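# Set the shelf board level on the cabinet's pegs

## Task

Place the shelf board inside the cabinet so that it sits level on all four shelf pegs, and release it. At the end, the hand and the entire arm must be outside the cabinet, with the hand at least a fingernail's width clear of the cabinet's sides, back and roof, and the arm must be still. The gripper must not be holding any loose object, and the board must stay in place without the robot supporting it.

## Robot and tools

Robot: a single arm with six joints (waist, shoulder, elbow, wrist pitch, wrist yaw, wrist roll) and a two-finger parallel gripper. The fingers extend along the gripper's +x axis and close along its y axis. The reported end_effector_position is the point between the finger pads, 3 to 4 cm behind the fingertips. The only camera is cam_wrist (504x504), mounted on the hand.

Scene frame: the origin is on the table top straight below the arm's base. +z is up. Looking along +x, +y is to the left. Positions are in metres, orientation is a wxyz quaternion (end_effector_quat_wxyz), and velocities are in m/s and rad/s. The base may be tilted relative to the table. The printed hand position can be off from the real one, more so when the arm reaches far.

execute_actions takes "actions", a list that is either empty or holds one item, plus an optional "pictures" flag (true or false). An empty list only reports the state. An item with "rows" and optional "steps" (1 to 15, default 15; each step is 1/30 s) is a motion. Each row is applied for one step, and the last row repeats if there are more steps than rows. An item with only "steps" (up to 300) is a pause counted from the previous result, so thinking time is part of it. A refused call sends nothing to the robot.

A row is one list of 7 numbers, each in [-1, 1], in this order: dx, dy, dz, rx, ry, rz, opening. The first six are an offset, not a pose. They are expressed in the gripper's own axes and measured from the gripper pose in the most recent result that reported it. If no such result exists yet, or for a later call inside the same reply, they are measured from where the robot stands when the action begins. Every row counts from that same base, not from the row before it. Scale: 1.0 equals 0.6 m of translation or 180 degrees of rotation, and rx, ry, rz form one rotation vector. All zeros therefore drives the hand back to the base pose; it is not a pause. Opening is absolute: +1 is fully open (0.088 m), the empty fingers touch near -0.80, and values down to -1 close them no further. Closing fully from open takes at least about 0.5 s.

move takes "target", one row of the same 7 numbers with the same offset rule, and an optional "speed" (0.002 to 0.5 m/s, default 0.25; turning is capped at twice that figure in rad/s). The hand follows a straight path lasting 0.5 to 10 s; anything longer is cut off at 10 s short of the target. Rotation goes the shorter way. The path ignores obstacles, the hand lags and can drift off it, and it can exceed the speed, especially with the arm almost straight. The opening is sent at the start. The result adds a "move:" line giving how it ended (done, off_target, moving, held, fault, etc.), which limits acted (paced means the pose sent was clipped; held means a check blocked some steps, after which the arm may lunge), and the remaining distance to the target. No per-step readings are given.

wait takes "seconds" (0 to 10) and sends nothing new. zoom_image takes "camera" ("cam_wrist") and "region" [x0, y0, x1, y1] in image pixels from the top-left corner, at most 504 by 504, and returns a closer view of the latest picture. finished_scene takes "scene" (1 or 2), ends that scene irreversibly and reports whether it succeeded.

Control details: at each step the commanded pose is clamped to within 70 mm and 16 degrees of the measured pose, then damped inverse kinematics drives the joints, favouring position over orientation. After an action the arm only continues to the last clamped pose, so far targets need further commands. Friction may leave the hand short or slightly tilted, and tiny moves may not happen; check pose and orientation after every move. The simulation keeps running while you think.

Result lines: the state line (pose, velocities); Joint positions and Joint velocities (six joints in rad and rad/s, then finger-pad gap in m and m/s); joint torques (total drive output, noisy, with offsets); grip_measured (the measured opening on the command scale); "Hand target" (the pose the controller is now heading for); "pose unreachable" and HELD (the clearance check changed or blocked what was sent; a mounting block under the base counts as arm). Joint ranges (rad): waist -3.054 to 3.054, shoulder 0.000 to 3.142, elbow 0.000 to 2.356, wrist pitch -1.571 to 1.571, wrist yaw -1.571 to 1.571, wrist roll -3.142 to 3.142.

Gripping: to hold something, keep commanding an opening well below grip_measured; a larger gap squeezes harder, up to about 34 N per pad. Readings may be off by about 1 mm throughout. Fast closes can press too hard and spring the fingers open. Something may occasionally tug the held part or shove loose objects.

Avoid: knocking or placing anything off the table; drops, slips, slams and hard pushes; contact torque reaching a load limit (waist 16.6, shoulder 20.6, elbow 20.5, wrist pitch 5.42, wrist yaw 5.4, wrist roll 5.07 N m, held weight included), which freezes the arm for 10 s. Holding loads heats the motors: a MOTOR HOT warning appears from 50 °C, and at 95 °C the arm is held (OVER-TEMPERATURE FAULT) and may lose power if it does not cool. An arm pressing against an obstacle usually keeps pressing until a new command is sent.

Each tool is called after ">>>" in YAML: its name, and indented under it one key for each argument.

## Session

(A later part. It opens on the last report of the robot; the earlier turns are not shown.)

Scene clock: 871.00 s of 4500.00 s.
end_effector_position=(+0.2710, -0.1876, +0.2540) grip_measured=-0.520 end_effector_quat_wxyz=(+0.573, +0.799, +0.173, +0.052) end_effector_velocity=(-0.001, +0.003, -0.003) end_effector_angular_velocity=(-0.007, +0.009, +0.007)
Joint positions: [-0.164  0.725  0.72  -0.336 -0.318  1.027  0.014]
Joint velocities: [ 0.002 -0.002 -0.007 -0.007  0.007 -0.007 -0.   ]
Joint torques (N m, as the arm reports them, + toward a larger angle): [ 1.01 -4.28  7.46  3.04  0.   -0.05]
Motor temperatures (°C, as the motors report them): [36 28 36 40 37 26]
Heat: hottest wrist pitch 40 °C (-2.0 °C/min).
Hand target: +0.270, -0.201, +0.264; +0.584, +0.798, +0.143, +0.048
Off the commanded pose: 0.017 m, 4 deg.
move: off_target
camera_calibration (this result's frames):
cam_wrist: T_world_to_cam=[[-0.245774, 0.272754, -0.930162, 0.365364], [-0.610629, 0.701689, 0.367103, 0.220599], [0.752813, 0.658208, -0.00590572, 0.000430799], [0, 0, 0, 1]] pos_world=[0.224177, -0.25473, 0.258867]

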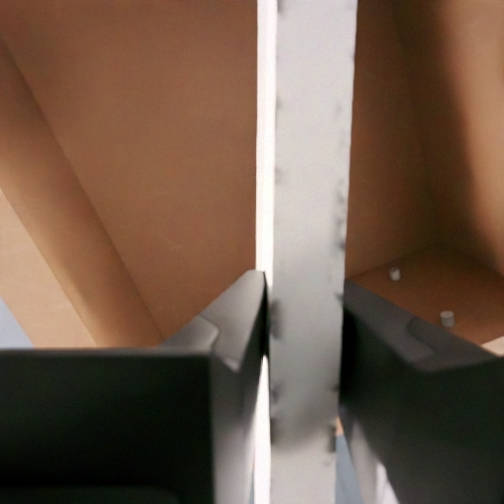

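>>> execute_actions:
  actions: []

Scene clock: 884.13 s of 4500.00 s.
end_effector_position=(+0.2704, -0.1887, +0.2538) grip_measured=-0.520 end_effector_quat_wxyz=(+0.574, +0.800, +0.171, +0.049) end_effector_velocity=(-0.001, +0.004, +0.001) end_effector_angular_velocity=(+0.007, -0.015, +0.027)
Joint positions: [-0.164  0.72   0.719 -0.336 -0.31   1.029  0.014]
Joint velocities: [-0.007  0.002 -0.002 -0.007 -0.037 -0.007  0.   ]
Joint torques (N m, as the arm reports them, + toward a larger angle): [ 1.18 -3.69  7.72  3.05 -0.35 -0.17]
Motor temperatures (°C, as the motors report them): [34 28 38 47 35 26]
Heat: hottest wrist pitch 47 °C (+3.0 °C/min).
Hand target: +0.270, -0.201, +0.264; +0.584, +0.798, +0.143, +0.048
Off the commanded pose: 0.017 m, 4 deg.
Steps of this call (steps 1 to 394: nothing new was sent). Readings (end_effector_position):
1: (+0.2710, -0.1876, +0.2540)
2: (+0.2710, -0.1876, +0.2540)
4: (+0.2710, -0.1876, +0.2540)
8: (+0.2710, -0.1877, +0.2541)
394: the state above
camera_calibration (this result's frames):
cam_wrist: T_world_to_cam=[[-0.246747, 0.273631, -0.929646, 0.365589], [-0.604209, 0.70658, 0.368343, 0.219878], [0.757659, 0.652588, -0.00901577, 0.0000408562], [0, 0, 0, 1]] pos_world=[0.223029, -0.255425, 0.258879]

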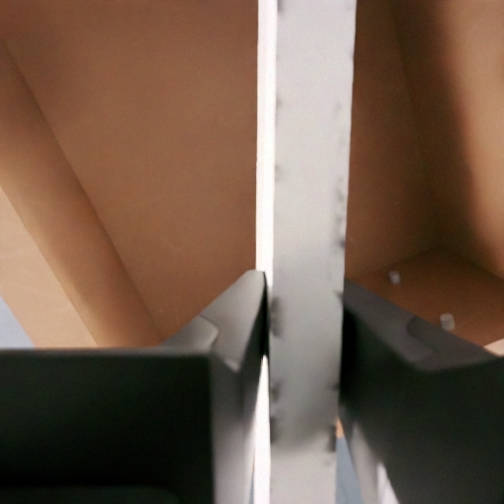

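>>> move:
  target: [0.048,0.023,0.008,0,0,0.035,-1]
  speed: 0.015

Scene clock: 897.47 s of 4500.00 s.
end_effector_position=(+0.2972, -0.1749, +0.2496) grip_measured=-0.517 end_effector_quat_wxyz=(+0.558, +0.812, +0.156, +0.076) end_effector_velocity=(-0.000, -0.001, +0.001) end_effector_angular_velocity=(+0.008, -0.006, -0.002)
Joint positions: [-0.145  0.823  0.656 -0.127 -0.35   1.077  0.014]
Joint velocities: [-0.002 -0.002 -0.002  0.007 -0.007  0.007 -0.   ]
Joint torques (N m, as the arm reports them, + toward a larger angle): [ 2.21 -2.03  8.3   3.7  -0.28 -0.45]
Motor temperatures (°C, as the motors report them): [34 28 39 53 35 26]
Heat: hottest wrist pitch 53 °C (+12.1 °C/min). Fold the arm in close to its base before you think long.
Hand target: +0.301, -0.187, +0.261; +0.570, +0.808, +0.127, +0.080
Off the commanded pose: 0.018 m, 4 deg.
MOTOR HOT: a motor reached 50 °C. Now the hottest motor, joint 4 (wrist pitch), reports 53 °C. The temperature limit of the motors' drives, at which the controller stops the arm, is 95 °C. To cool a motor, set the load down, stop pushing, or move to a pose that needs little force.
move: off_target
camera_calibration (this result's frames):
cam_wrist: T_world_to_cam=[[-0.196595, 0.319797, -0.926866, 0.357072], [-0.627814, 0.685054, 0.369528, 0.230863], [0.753127, 0.654547, 0.0660945, -0.0464177], [0, 0, 0, 1]] pos_world=[0.250096, -0.241961, 0.248715]

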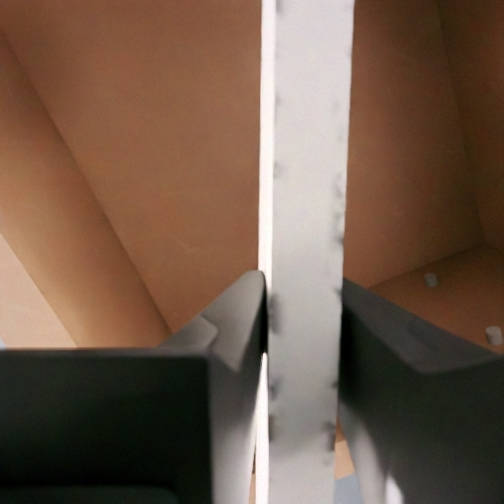

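>>> move:
  target: [0.065,0.047,0.024,-0.009,-0.009,0.018,-1]
  speed: 0.015

Scene clock: 914.57 s of 4500.00 s.
end_effector_position=(+0.3388, -0.1693, +0.2529) grip_measured=-0.520 end_effector_quat_wxyz=(+0.559, +0.811, +0.154, +0.077) end_effector_velocity=(-0.000, +0.001, -0.000) end_effector_angular_velocity=(+0.014, -0.003, +0.014)
Joint positions: [-0.081  1.013  0.714  0.016 -0.289  1.095  0.014]
Joint velocities: [-0.007  0.002  0.002 -0.007 -0.022  0.007 -0.   ]
Joint torques (N m, as the arm reports them, + toward a larger angle): [ 2.63 -3.45  9.89  2.86 -0.34 -0.34]
Motor temperatures (°C, as the motors report them): [33 28 41 64 34 27]
Heat: hottest wrist pitch 64 °C (+26.2 °C/min). Fold the arm in close to its base before you think long.
Hand target: +0.342, -0.184, +0.268; +0.569, +0.809, +0.124, +0.083
Off the commanded pose: 0.022 m, 4 deg.
MOTOR HOT: still on. Now the hottest motor, joint 4 (wrist pitch), reports 64 °C; a drive's own limit is 95 °C.
move: off_target
camera_calibration (this result's frames):
cam_wrist: T_world_to_cam=[[-0.192069, 0.318289, -0.928333, 0.365052], [-0.626805, 0.688078, 0.3656, 0.25305], [0.755132, 0.652104, 0.0673466, -0.0829714], [0, 0, 0, 1]] pos_world=[0.291383, -0.236204, 0.251963]

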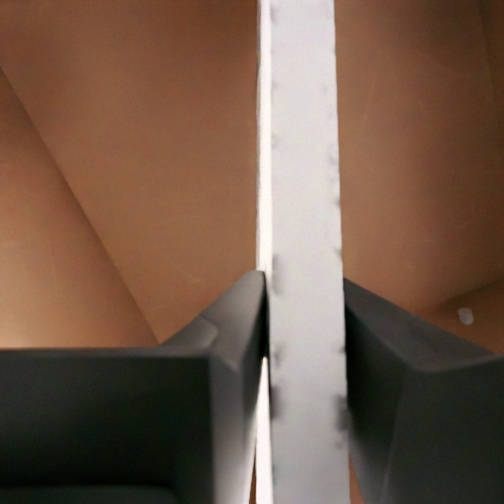

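>>> move:
  target: [0.068,0.021,-0.008,-0.005,-0.005,0.012,-1]
  speed: 0.02

Scene clock: 922.37 s of 4500.00 s.
end_effector_position=(+0.3726, -0.1487, +0.2511) grip_measured=-0.513 end_effector_quat_wxyz=(+0.555, +0.815, +0.152, +0.069) end_effector_velocity=(-0.001, +0.005, +0.001) end_effector_angular_velocity=(-0.011, -0.022, +0.033)
Joint positions: [-0.002  1.172  0.729  0.168 -0.198  1.13   0.014]
Joint velocities: [-0.002  0.002 -0.002 -0.007 -0.037 -0.022 -0.   ]
Joint torques (N m, as the arm reports them, + toward a larger angle): [ 3.74 -2.4   9.16  2.42 -0.71 -0.75]
Motor temperatures (°C, as the motors report them): [34 28 42 65 34 27]
Heat: hottest wrist pitch 65 °C (+27.3 °C/min). Fold the arm in close to its base before you think long.
Hand target: +0.377, -0.156, +0.264; +0.565, +0.810, +0.133, +0.082
Off the commanded pose: 0.016 m, 3 deg.
MOTOR HOT: still on. Now the hottest motor, joint 4 (wrist pitch), reports 65 °C; a drive's own limit is 95 °C.
move: off_target
camera_calibration (this result's frames):
cam_wrist: T_world_to_cam=[[-0.199049, 0.327911, -0.923501, 0.366105], [-0.613998, 0.692738, 0.378313, 0.253496], [0.763797, 0.64233, 0.0634478, -0.125577], [0, 0, 0, 1]] pos_world=[0.324435, -0.214994, 0.250165]

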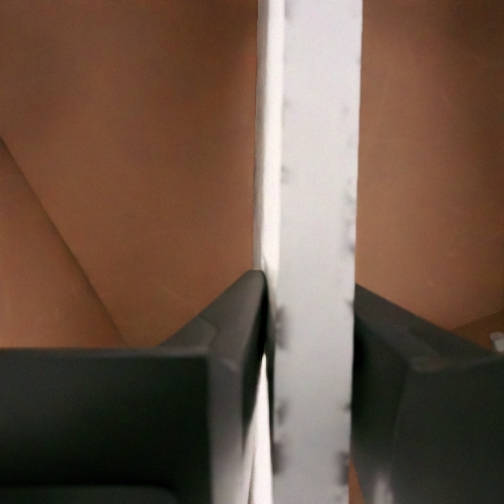

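>>> move:
  target: [0.068,0.025,0.0,-0.005,-0.005,0.012,-1]
  speed: 0.02

Scene clock: 930.00 s of 4500.00 s.
end_effector_position=(+0.4088, -0.1326, +0.2449) grip_measured=-0.520 end_effector_quat_wxyz=(+0.557, +0.814, +0.154, +0.058) end_effector_velocity=(-0.000, +0.001, -0.001) end_effector_angular_velocity=(-0.015, -0.011, +0.017)
Joint positions: [ 0.037  1.346  0.789  0.275 -0.139  1.14   0.014]
Joint velocities: [-0.007  0.002  0.002 -0.007 -0.022 -0.022  0.   ]
Joint torques (N m, as the arm reports them, + toward a larger angle): [ 4.7  -4.18  8.97  2.59 -0.85 -0.26]
Motor temperatures (°C, as the motors report them): [34 28 42 64 34 27]
Heat: hottest wrist pitch 64 °C (+25.0 °C/min). Fold the arm in close to its base before you think long.
Hand target: +0.413, -0.141, +0.262; +0.561, +0.814, +0.131, +0.074
Off the commanded pose: 0.020 m, 3 deg.
MOTOR HOT: still on. Now the hottest motor, joint 4 (wrist pitch), reports 64 °C; a drive's own limit is 95 °C.
move: off_target
camera_calibration (this result's frames):
cam_wrist: T_world_to_cam=[[-0.215652, 0.323415, -0.921356, 0.367975], [-0.600196, 0.700369, 0.386326, 0.260344], [0.770233, 0.636306, 0.0430768, -0.161539], [0, 0, 0, 1]] pos_world=[0.360034, -0.198557, 0.245417]

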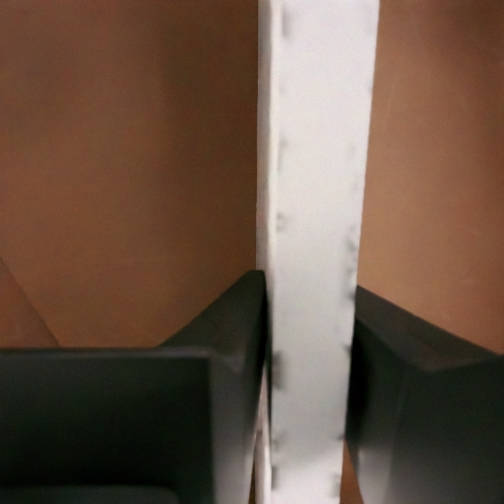

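>>> move:
  target: [0.0,0.02,0.0,0.0,0.04,0.012,-1]
  speed: 0.02

Scene clock: 936.70 s of 4500.00 s.
end_effector_position=(+0.4082, -0.1355, +0.2431) grip_measured=-0.520 end_effector_quat_wxyz=(+0.540, +0.815, +0.183, +0.099) end_effector_velocity=(-0.002, +0.005, -0.002) end_effector_angular_velocity=(+0.005, +0.018, +0.016)
Joint positions: [-0.027  1.356  0.834  0.191 -0.296  1.129  0.013]
Joint velocities: [ 0.007 -0.002 -0.002 -0.022  0.007  0.007 -0.   ]
Joint torques (N m, as the arm reports them, + toward a larger angle): [ 5.02 -3.94  8.16  1.8  -1.18 -0.36]
Motor temperatures (°C, as the motors report them): [35 28 43 63 34 27]
Heat: hottest wrist pitch 63 °C (+20.1 °C/min). Fold the arm in close to its base before you think long.
Hand target: +0.411, -0.137, +0.256; +0.545, +0.812, +0.173, +0.119
Off the commanded pose: 0.013 m, 3 deg.
MOTOR HOT: still on. Now the hottest motor, joint 4 (wrist pitch), reports 63 °C; a drive's own limit is 95 °C.
move: off_target
camera_calibration (this result's frames):
cam_wrist: T_world_to_cam=[[-0.219352, 0.337381, -0.915455, 0.369136], [-0.674977, 0.625042, 0.392083, 0.281552], [0.704479, 0.703915, 0.0906205, -0.13476], [0, 0, 0, 1]] pos_world=[0.365948, -0.205661, 0.239748]

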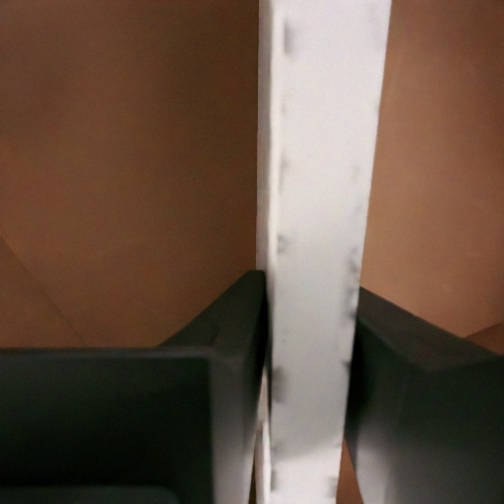

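>>> move:
  target: [0.03,0.02,0.0,-0.01,-0.03,0.012,-1]
  speed: 0.015

Scene clock: 951.90 s of 4500.00 s.
end_effector_position=(+0.4193, -0.1304, +0.2408) grip_measured=-0.520 end_effector_quat_wxyz=(+0.552, +0.816, +0.158, +0.062) end_effector_velocity=(-0.001, +0.001, -0.001) end_effector_angular_velocity=(-0.005, -0.000, +0.009)
Joint positions: [ 0.026  1.397  0.815  0.293 -0.161  1.144  0.014]
Joint velocities: [-0.002 -0.002 -0.002 -0.007 -0.007 -0.007  0.   ]
Joint torques (N m, as the arm reports them, + toward a larger angle): [ 5.68 -1.94  8.73  3.3  -0.37 -0.4 ]
Motor temperatures (°C, as the motors report them): [37 28 42 60 34 27]
Heat: hottest wrist pitch 60 °C (+9.0 °C/min). Fold the arm in close to its base before you think long.
Hand target: +0.426, -0.133, +0.253; +0.559, +0.814, +0.141, +0.073
Off the commanded pose: 0.015 m, 3 deg.
MOTOR HOT: still on. Now the hottest motor, joint 4 (wrist pitch), reports 60 °C; a drive's own limit is 95 °C.
move: off_target
camera_calibration (this result's frames):
cam_wrist: T_world_to_cam=[[-0.21877, 0.329907, -0.918314, 0.367173], [-0.608518, 0.689563, 0.392694, 0.267192], [0.762788, 0.644721, 0.0498986, -0.168335], [0, 0, 0, 1]] pos_world=[0.371321, -0.196849, 0.240656]

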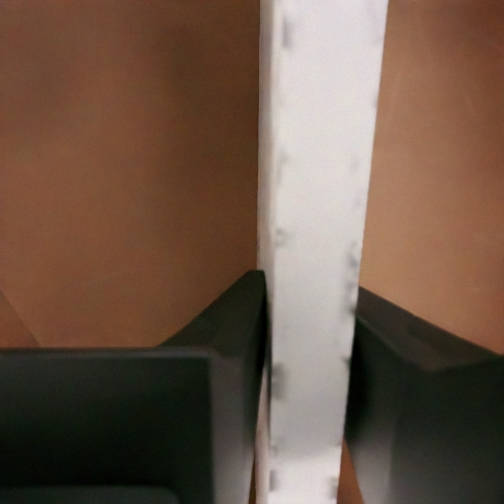

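>>> move:
  target: [-0.005,-0.036,0.010,-0.065,0,0.01,-1]
  speed: 0.015

Scene clock: 963.03 s of 4500.00 s.
end_effector_position=(+0.4119, -0.1241, +0.2106) grip_measured=-0.520 end_effector_quat_wxyz=(+0.625, +0.761, +0.154, +0.078) end_effector_velocity=(-0.001, -0.000, -0.003) end_effector_angular_velocity=(-0.009, +0.009, -0.001)
Joint positions: [-0.039  1.412  0.72   0.395 -0.226  0.94   0.013]
Joint velocities: [-0.002 -0.002 -0.002 -0.007  0.007 -0.007  0.   ]
Joint torques (N m, as the arm reports them, + toward a larger angle): [ 4.47 -4.82  6.28  2.41 -0.75 -0.52]
Motor temperatures (°C, as the motors report them): [37 28 42 61 34 27]
Heat: hottest wrist pitch 61 °C (+4.0 °C/min). Fold the arm in close to its base before you think long.
Hand target: +0.414, -0.129, +0.219; +0.632, +0.758, +0.139, +0.086
Off the commanded pose: 0.010 m, 2 deg.
MOTOR HOT: still on. Now the hottest motor, joint 4 (wrist pitch), reports 61 °C; a drive's own limit is 95 °C.
move: off_target
camera_calibration (this result's frames):
cam_wrist: T_world_to_cam=[[-0.165667, 0.161962, -0.972791, 0.304543], [-0.640794, 0.732128, 0.231021, 0.322791], [0.749625, 0.661632, -0.0175055, -0.143475], [0, 0, 0, 1]] pos_world=[0.364848, -0.190721, 0.219173]

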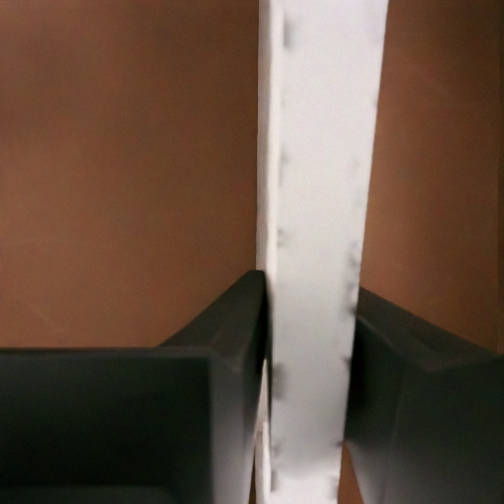

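>>> move:
  target: [0.0,-0.034,0.008,-0.055,0,0.018,-1]
  speed: 0.015

Scene clock: 972.73 s of 4500.00 s.
end_effector_position=(+0.4089, -0.1222, +0.1838) grip_measured=-0.520 end_effector_quat_wxyz=(+0.679, +0.714, +0.136, +0.101) end_effector_velocity=(+0.001, -0.002, -0.004) end_effector_angular_velocity=(-0.013, +0.013, -0.018)
Joint positions: [-0.117  1.462  0.65   0.532 -0.325  0.771  0.014]
Joint velocities: [-0.002  0.002 -0.002  0.007  0.022 -0.007 -0.   ]
Joint torques (N m, as the arm reports them, + toward a larger angle): [ 4.32 -4.93  5.54  2.04 -0.83 -0.57]
Motor temperatures (°C, as the motors report them): [37 29 41 60 34 27]
Heat: hottest wrist pitch 60 °C (-2.0 °C/min). Fold the arm in close to its base before you think long.
Hand target: +0.410, -0.125, +0.190; +0.686, +0.708, +0.125, +0.108
Off the commanded pose: 0.007 m, 2 deg.
MOTOR HOT: still on. Now the hottest motor, joint 4 (wrist pitch), reports 60 °C; a drive's own limit is 95 °C.
move: done
camera_calibration (this result's frames):
cam_wrist: T_world_to_cam=[[-0.0869577, 0.0303429, -0.99575, 0.233574], [-0.659212, 0.747652, 0.080351, 0.36282], [0.746912, 0.663397, -0.0450117, -0.136589], [0, 0, 0, 1]] pos_world=[0.361506, -0.187737, 0.19728]

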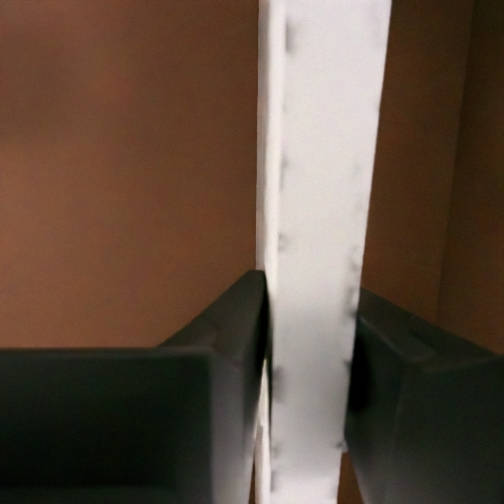

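>>> move:
  target: [0.0,-0.024,0.002,-0.022,0,0.012,-1]
  speed: 0.01

Scene clock: 979.60 s of 4500.00 s.
end_effector_position=(+0.4074, -0.1220, +0.1656) grip_measured=-0.520 end_effector_quat_wxyz=(+0.699, +0.695, +0.127, +0.111) end_effector_velocity=(-0.001, -0.001, +0.001) end_effector_angular_velocity=(-0.002, -0.018, +0.004)
Joint positions: [-0.173  1.508  0.616  0.621 -0.393  0.702  0.013]
Joint velocities: [-0.007 -0.002 -0.002  0.007 -0.022 -0.007 -0.   ]
Joint torques (N m, as the arm reports them, + toward a larger angle): [ 4.07 -4.69  4.72  1.98 -0.89 -0.25]
Motor temperatures (°C, as the motors report them): [37 29 40 59 34 27]
Heat: hottest wrist pitch 59 °C (-5.0 °C/min). Fold the arm in close to its base before you think long.
Hand target: +0.408, -0.123, +0.169; +0.702, +0.692, +0.119, +0.118
Off the commanded pose: 0.004 m, 1 deg.
MOTOR HOT: still on. Now the hottest motor, joint 4 (wrist pitch), reports 59 °C; a drive's own limit is 95 °C.
move: done
camera_calibration (this result's frames):
cam_wrist: T_world_to_cam=[[-0.0492903, -0.0177267, -0.998627, 0.194657], [-0.662156, 0.749115, 0.0193852, 0.374695], [0.747743, 0.662203, -0.0486619, -0.136289], [0, 0, 0, 1]] pos_world=[0.35961, -0.186988, 0.180494]

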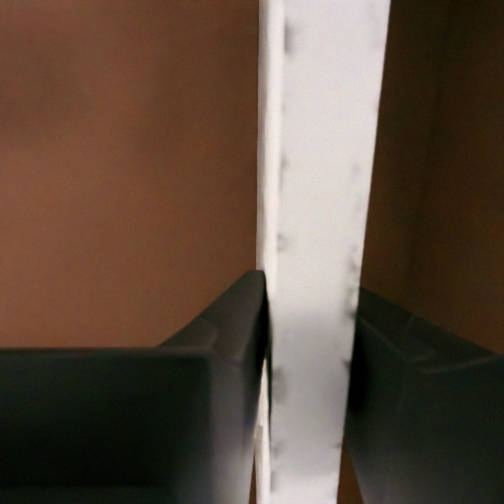

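>>> move:
  target: [0.0,-0.014,0.0,0,0,0.008,-1]
  speed: 0.008

Scene clock: 983.10 s of 4500.00 s.
end_effector_position=(+0.4070, -0.1216, +0.1598) grip_measured=-0.520 end_effector_quat_wxyz=(+0.698, +0.696, +0.118, +0.122) end_effector_velocity=(-0.001, +0.002, +0.002) end_effector_angular_velocity=(-0.002, -0.018, +0.011)
Joint positions: [-0.198  1.537  0.601  0.679 -0.44   0.698  0.013]
Joint velocities: [-0.002  0.002 -0.002  0.007 -0.022 -0.007 -0.   ]
Joint torques (N m, as the arm reports them, + toward a larger angle): [ 3.54 -4.42  4.13  1.64 -0.57  0.05]
Motor temperatures (°C, as the motors report them): [37 29 40 58 34 27]
Heat: hottest wrist pitch 58 °C (-7.0 °C/min). Fold the arm in close to its base before you think long.
Hand target: +0.407, -0.122, +0.157; +0.697, +0.697, +0.118, +0.120
Off the commanded pose: 0.003 m, 0 deg.
MOTOR HOT: still on. Now the hottest motor, joint 4 (wrist pitch), reports 58 °C; a drive's own limit is 95 °C.
move: done
camera_calibration (this result's frames):
cam_wrist: T_world_to_cam=[[-0.0226364, -0.0121882, -0.999669, 0.178758], [-0.663978, 0.747729, 0.00591861, 0.376932], [0.747409, 0.663893, -0.0250186, -0.139955], [0, 0, 0, 1]] pos_world=[0.358925, -0.186748, 0.172966]

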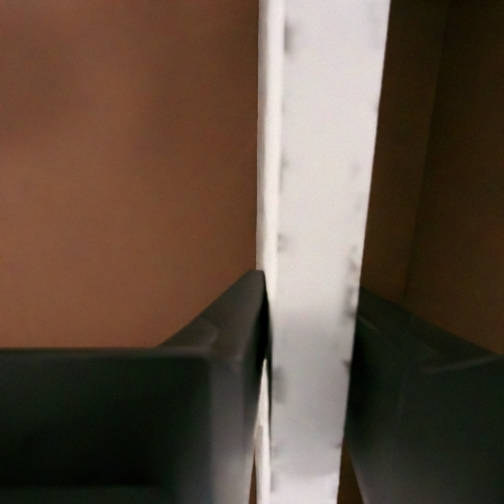

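>>> move:
  target: [0.0,-0.012,0.0,0,0,0,-1]
  speed: 0.008

Scene clock: 985.53 s of 4500.00 s.
end_effector_position=(+0.4071, -0.1215, +0.1574) grip_measured=-0.520 end_effector_quat_wxyz=(+0.700, +0.694, +0.114, +0.126) end_effector_velocity=(-0.004, +0.009, -0.002) end_effector_angular_velocity=(+0.023, -0.000, +0.044)
Joint positions: [-0.208  1.549  0.598  0.698 -0.458  0.69   0.013]
Joint velocities: [-0.002  0.002 -0.007 -0.022 -0.037  0.007 -0.   ]
Joint torques (N m, as the arm reports them, + toward a larger angle): [ 3.48 -4.23  3.83  1.48 -0.49  0.05]
Motor temperatures (°C, as the motors report them): [37 29 40 58 34 27]
Heat: hottest wrist pitch 58 °C (-7.1 °C/min). Fold the arm in close to its base before you think long.
Hand target: +0.407, -0.122, +0.153; +0.698, +0.696, +0.117, +0.122
Off the commanded pose: 0.005 m, 1 deg.
MOTOR HOT: still on. Now the hottest motor, joint 4 (wrist pitch), reports 58 °C; a drive's own limit is 95 °C.
move: done
camera_calibration (this result's frames):
cam_wrist: T_world_to_cam=[[-0.0109717, -0.0157482, -0.999816, 0.171283], [-0.665364, 0.746506, -0.00445675, 0.378983], [0.746439, 0.665192, -0.0186687, -0.14062], [0, 0, 0, 1]] pos_world=[0.359005, -0.186676, 0.170315]

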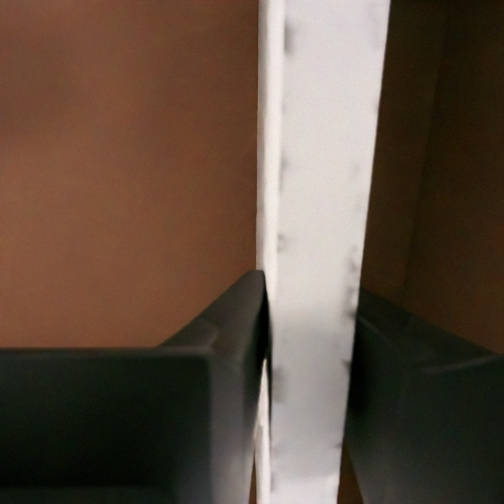

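Blocked at about 0.157: the board looks to be resting on the pegs. Opening the gripper.

>>> move:
  target: [0.0,0.004,0.0,0,0,0,-0.1]
  speed: 0.008

>>> move:
  target: [-0.2,0.0,0.0,0,0,0,-0.1]
  speed: 0.05

Scene clock: 988.30 s of 4500.00 s.
end_effector_position=(+0.4070, -0.1198, +0.1573) grip_measured=-0.101 end_effector_quat_wxyz=(+0.699, +0.694, +0.117, +0.126) end_effector_velocity=(-0.001, -0.000, -0.005) end_effector_angular_velocity=(-0.020, +0.011, -0.002)
Joint positions: [-0.204  1.549  0.598  0.693 -0.454  0.69   0.034]
Joint velocities: [-0.007  0.002 -0.002 -0.007  0.007 -0.022  0.   ]
Joint torques (N m, as the arm reports them, + toward a larger angle): [ 4.42 -5.75  4.28  1.12 -0.41 -0.01]
Motor temperatures (°C, as the motors report them): [37 29 39 57 34 27]
Heat: hottest wrist pitch 57 °C (-7.1 °C/min). Fold the arm in close to its base before you think long.
Hand target: +0.407, -0.121, +0.160; +0.700, +0.694, +0.114, +0.126
Off the commanded pose: 0.003 m, 0 deg.
MOTOR HOT: still on. Now the hottest motor, joint 4 (wrist pitch), reports 57 °C; a drive's own limit is 95 °C.
move: done
camera_calibration (this result's frames):
cam_wrist: T_world_to_cam=[[-0.0146331, -0.0154438, -0.999774, 0.172686], [-0.668681, 0.743548, -0.00169871, 0.378174], [0.743406, 0.668505, -0.0212074, -0.139651], [0, 0, 0, 1]] pos_world=[0.359222, -0.185166, 0.170328]

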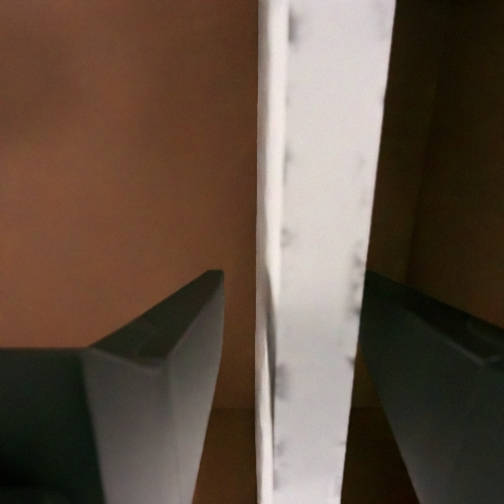

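Scene clock: 991.03 s of 4500.00 s.
end_effector_position=(+0.2967, -0.1612, +0.1584) grip_measured=-0.100 end_effector_quat_wxyz=(+0.699, +0.694, +0.115, +0.127) end_effector_velocity=(-0.002, -0.002, +0.002) end_effector_angular_velocity=(-0.008, -0.008, -0.006)
Joint positions: [-0.499  0.995  0.392  0.292 -0.741  0.594  0.034]
Joint velocities: [-0.007 -0.017 -0.002 -0.007 -0.007 -0.007 -0.   ]
Joint torques (N m, as the arm reports them, + toward a larger angle): [ 1.68 -4.41  3.43  0.94 -0.55 -0.23]
Motor temperatures (°C, as the motors report them): [37 29 39 56 34 27]
Heat: hottest wrist pitch 56 °C (-8.0 °C/min). Fold the arm in close to its base before you think long.
Hand target: +0.295, -0.160, +0.157; +0.699, +0.694, +0.117, +0.126
Off the commanded pose: 0.004 m, 0 deg.
MOTOR HOT: still on. Now the hottest motor, joint 4 (wrist pitch), reports 56 °C; a drive's own limit is 95 °C.
move: done
camera_calibration (this result's frames):
cam_wrist: T_world_to_cam=[[-0.0107298, -0.0131909, -0.999855, 0.170739], [-0.667793, 0.744342, -0.00265365, 0.33524], [0.74427, 0.667668, -0.0167954, -0.0310054], [0, 0, 0, 1]] pos_world=[0.24878, -0.22658, 0.171083]

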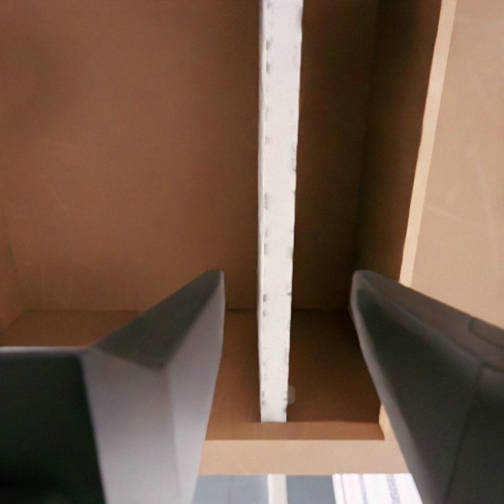

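>>> move:
  target: [-0.05,0.03,0.0,-0.5,0,0,0.5]
  speed: 0.15

Scene clock: 998.30 s of 4500.00 s.
end_effector_position=(+0.2688, -0.1676, +0.1738) grip_measured=+0.500 end_effector_quat_wxyz=(+0.984, +0.003, -0.006, +0.176) end_effector_velocity=(-0.002, +0.002, -0.005) end_effector_angular_velocity=(-0.025, +0.011, +0.004)
Joint positions: [-0.555  0.805  0.405  0.061 -0.796 -0.997  0.063]
Joint velocities: [-0.007 -0.002 -0.002 -0.022  0.007 -0.037 -0.   ]
Joint torques (N m, as the arm reports them, + toward a larger angle): [ 1.32 -4.02  6.21  0.79 -0.58 -0.17]
Motor temperatures (°C, as the motors report them): [36 29 39 53 34 27]
Heat: hottest wrist pitch 53 °C (-9.1 °C/min). Fold the arm in close to its base before you think long.
Hand target: +0.268, -0.171, +0.176; +0.985, -0.003, -0.008, +0.172
Off the commanded pose: 0.004 m, 1 deg.
MOTOR HOT: still on. Now the hottest motor, joint 4 (wrist pitch), reports 53 °C; a drive's own limit is 95 °C.
move: done
camera_calibration (this result's frames):
cam_wrist: T_world_to_cam=[[0.317793, -0.948148, -0.00474944, -0.232229], [-0.3472, -0.111708, -0.931114, 0.253083], [0.882304, 0.297551, -0.364697, -0.0444255], [0, 0, 0, 1]] pos_world=[0.200868, -0.178697, 0.218344]

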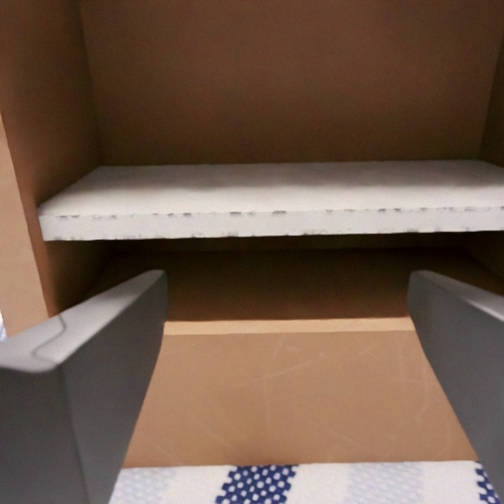

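>>> move:
  target: [-0.03,-0.12,0.0,0,0,-0.04,0.5]
  speed: 0.15

Scene clock: 1000.20 s of 4500.00 s.
end_effector_position=(+0.2756, -0.2390, +0.1741) grip_measured=+0.500 end_effector_quat_wxyz=(+0.993, -0.000, -0.007, +0.115) end_effector_velocity=(-0.000, -0.003, +0.003) end_effector_angular_velocity=(-0.004, -0.022, -0.004)
Joint positions: [-0.735  0.907  0.564  0.101 -0.9   -0.966  0.063]
Joint velocities: [-0.007  0.002  0.002  0.022 -0.022  0.007  0.   ]
Joint torques (N m, as the arm reports them, + toward a larger angle): [ 1.14 -3.55  5.88  1.13 -0.55  0.25]
Motor temperatures (°C, as the motors report them): [36 29 39 53 34 27]
Heat: hottest wrist pitch 53 °C (-8.1 °C/min). Fold the arm in close to its base before you think long.
Hand target: +0.277, -0.241, +0.173; +0.994, +0.003, -0.006, +0.114
Off the commanded pose: 0.003 m, 0 deg.
MOTOR HOT: still on. Now the hottest motor, joint 4 (wrist pitch), reports 53 °C; a drive's own limit is 95 °C.
move: done
camera_calibration (this result's frames):
cam_wrist: T_world_to_cam=[[0.198459, -0.980108, 0.00155203, -0.277889], [-0.356463, -0.073654, -0.931402, 0.259484], [0.912989, 0.184292, -0.363989, -0.0647359], [0, 0, 0, 1]] pos_world=[0.206749, -0.241319, 0.218552]

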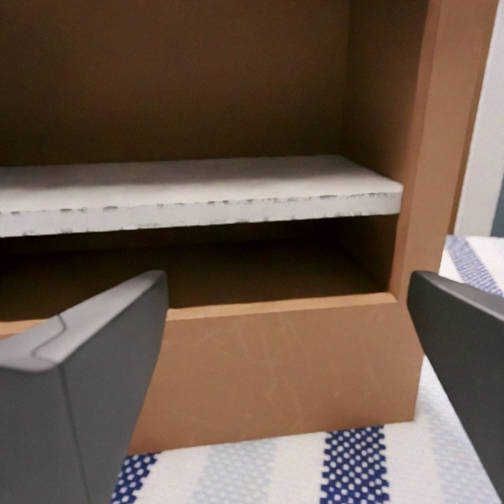

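>>> finished_scene:
  scene: 1

The scene is finished: the task was done.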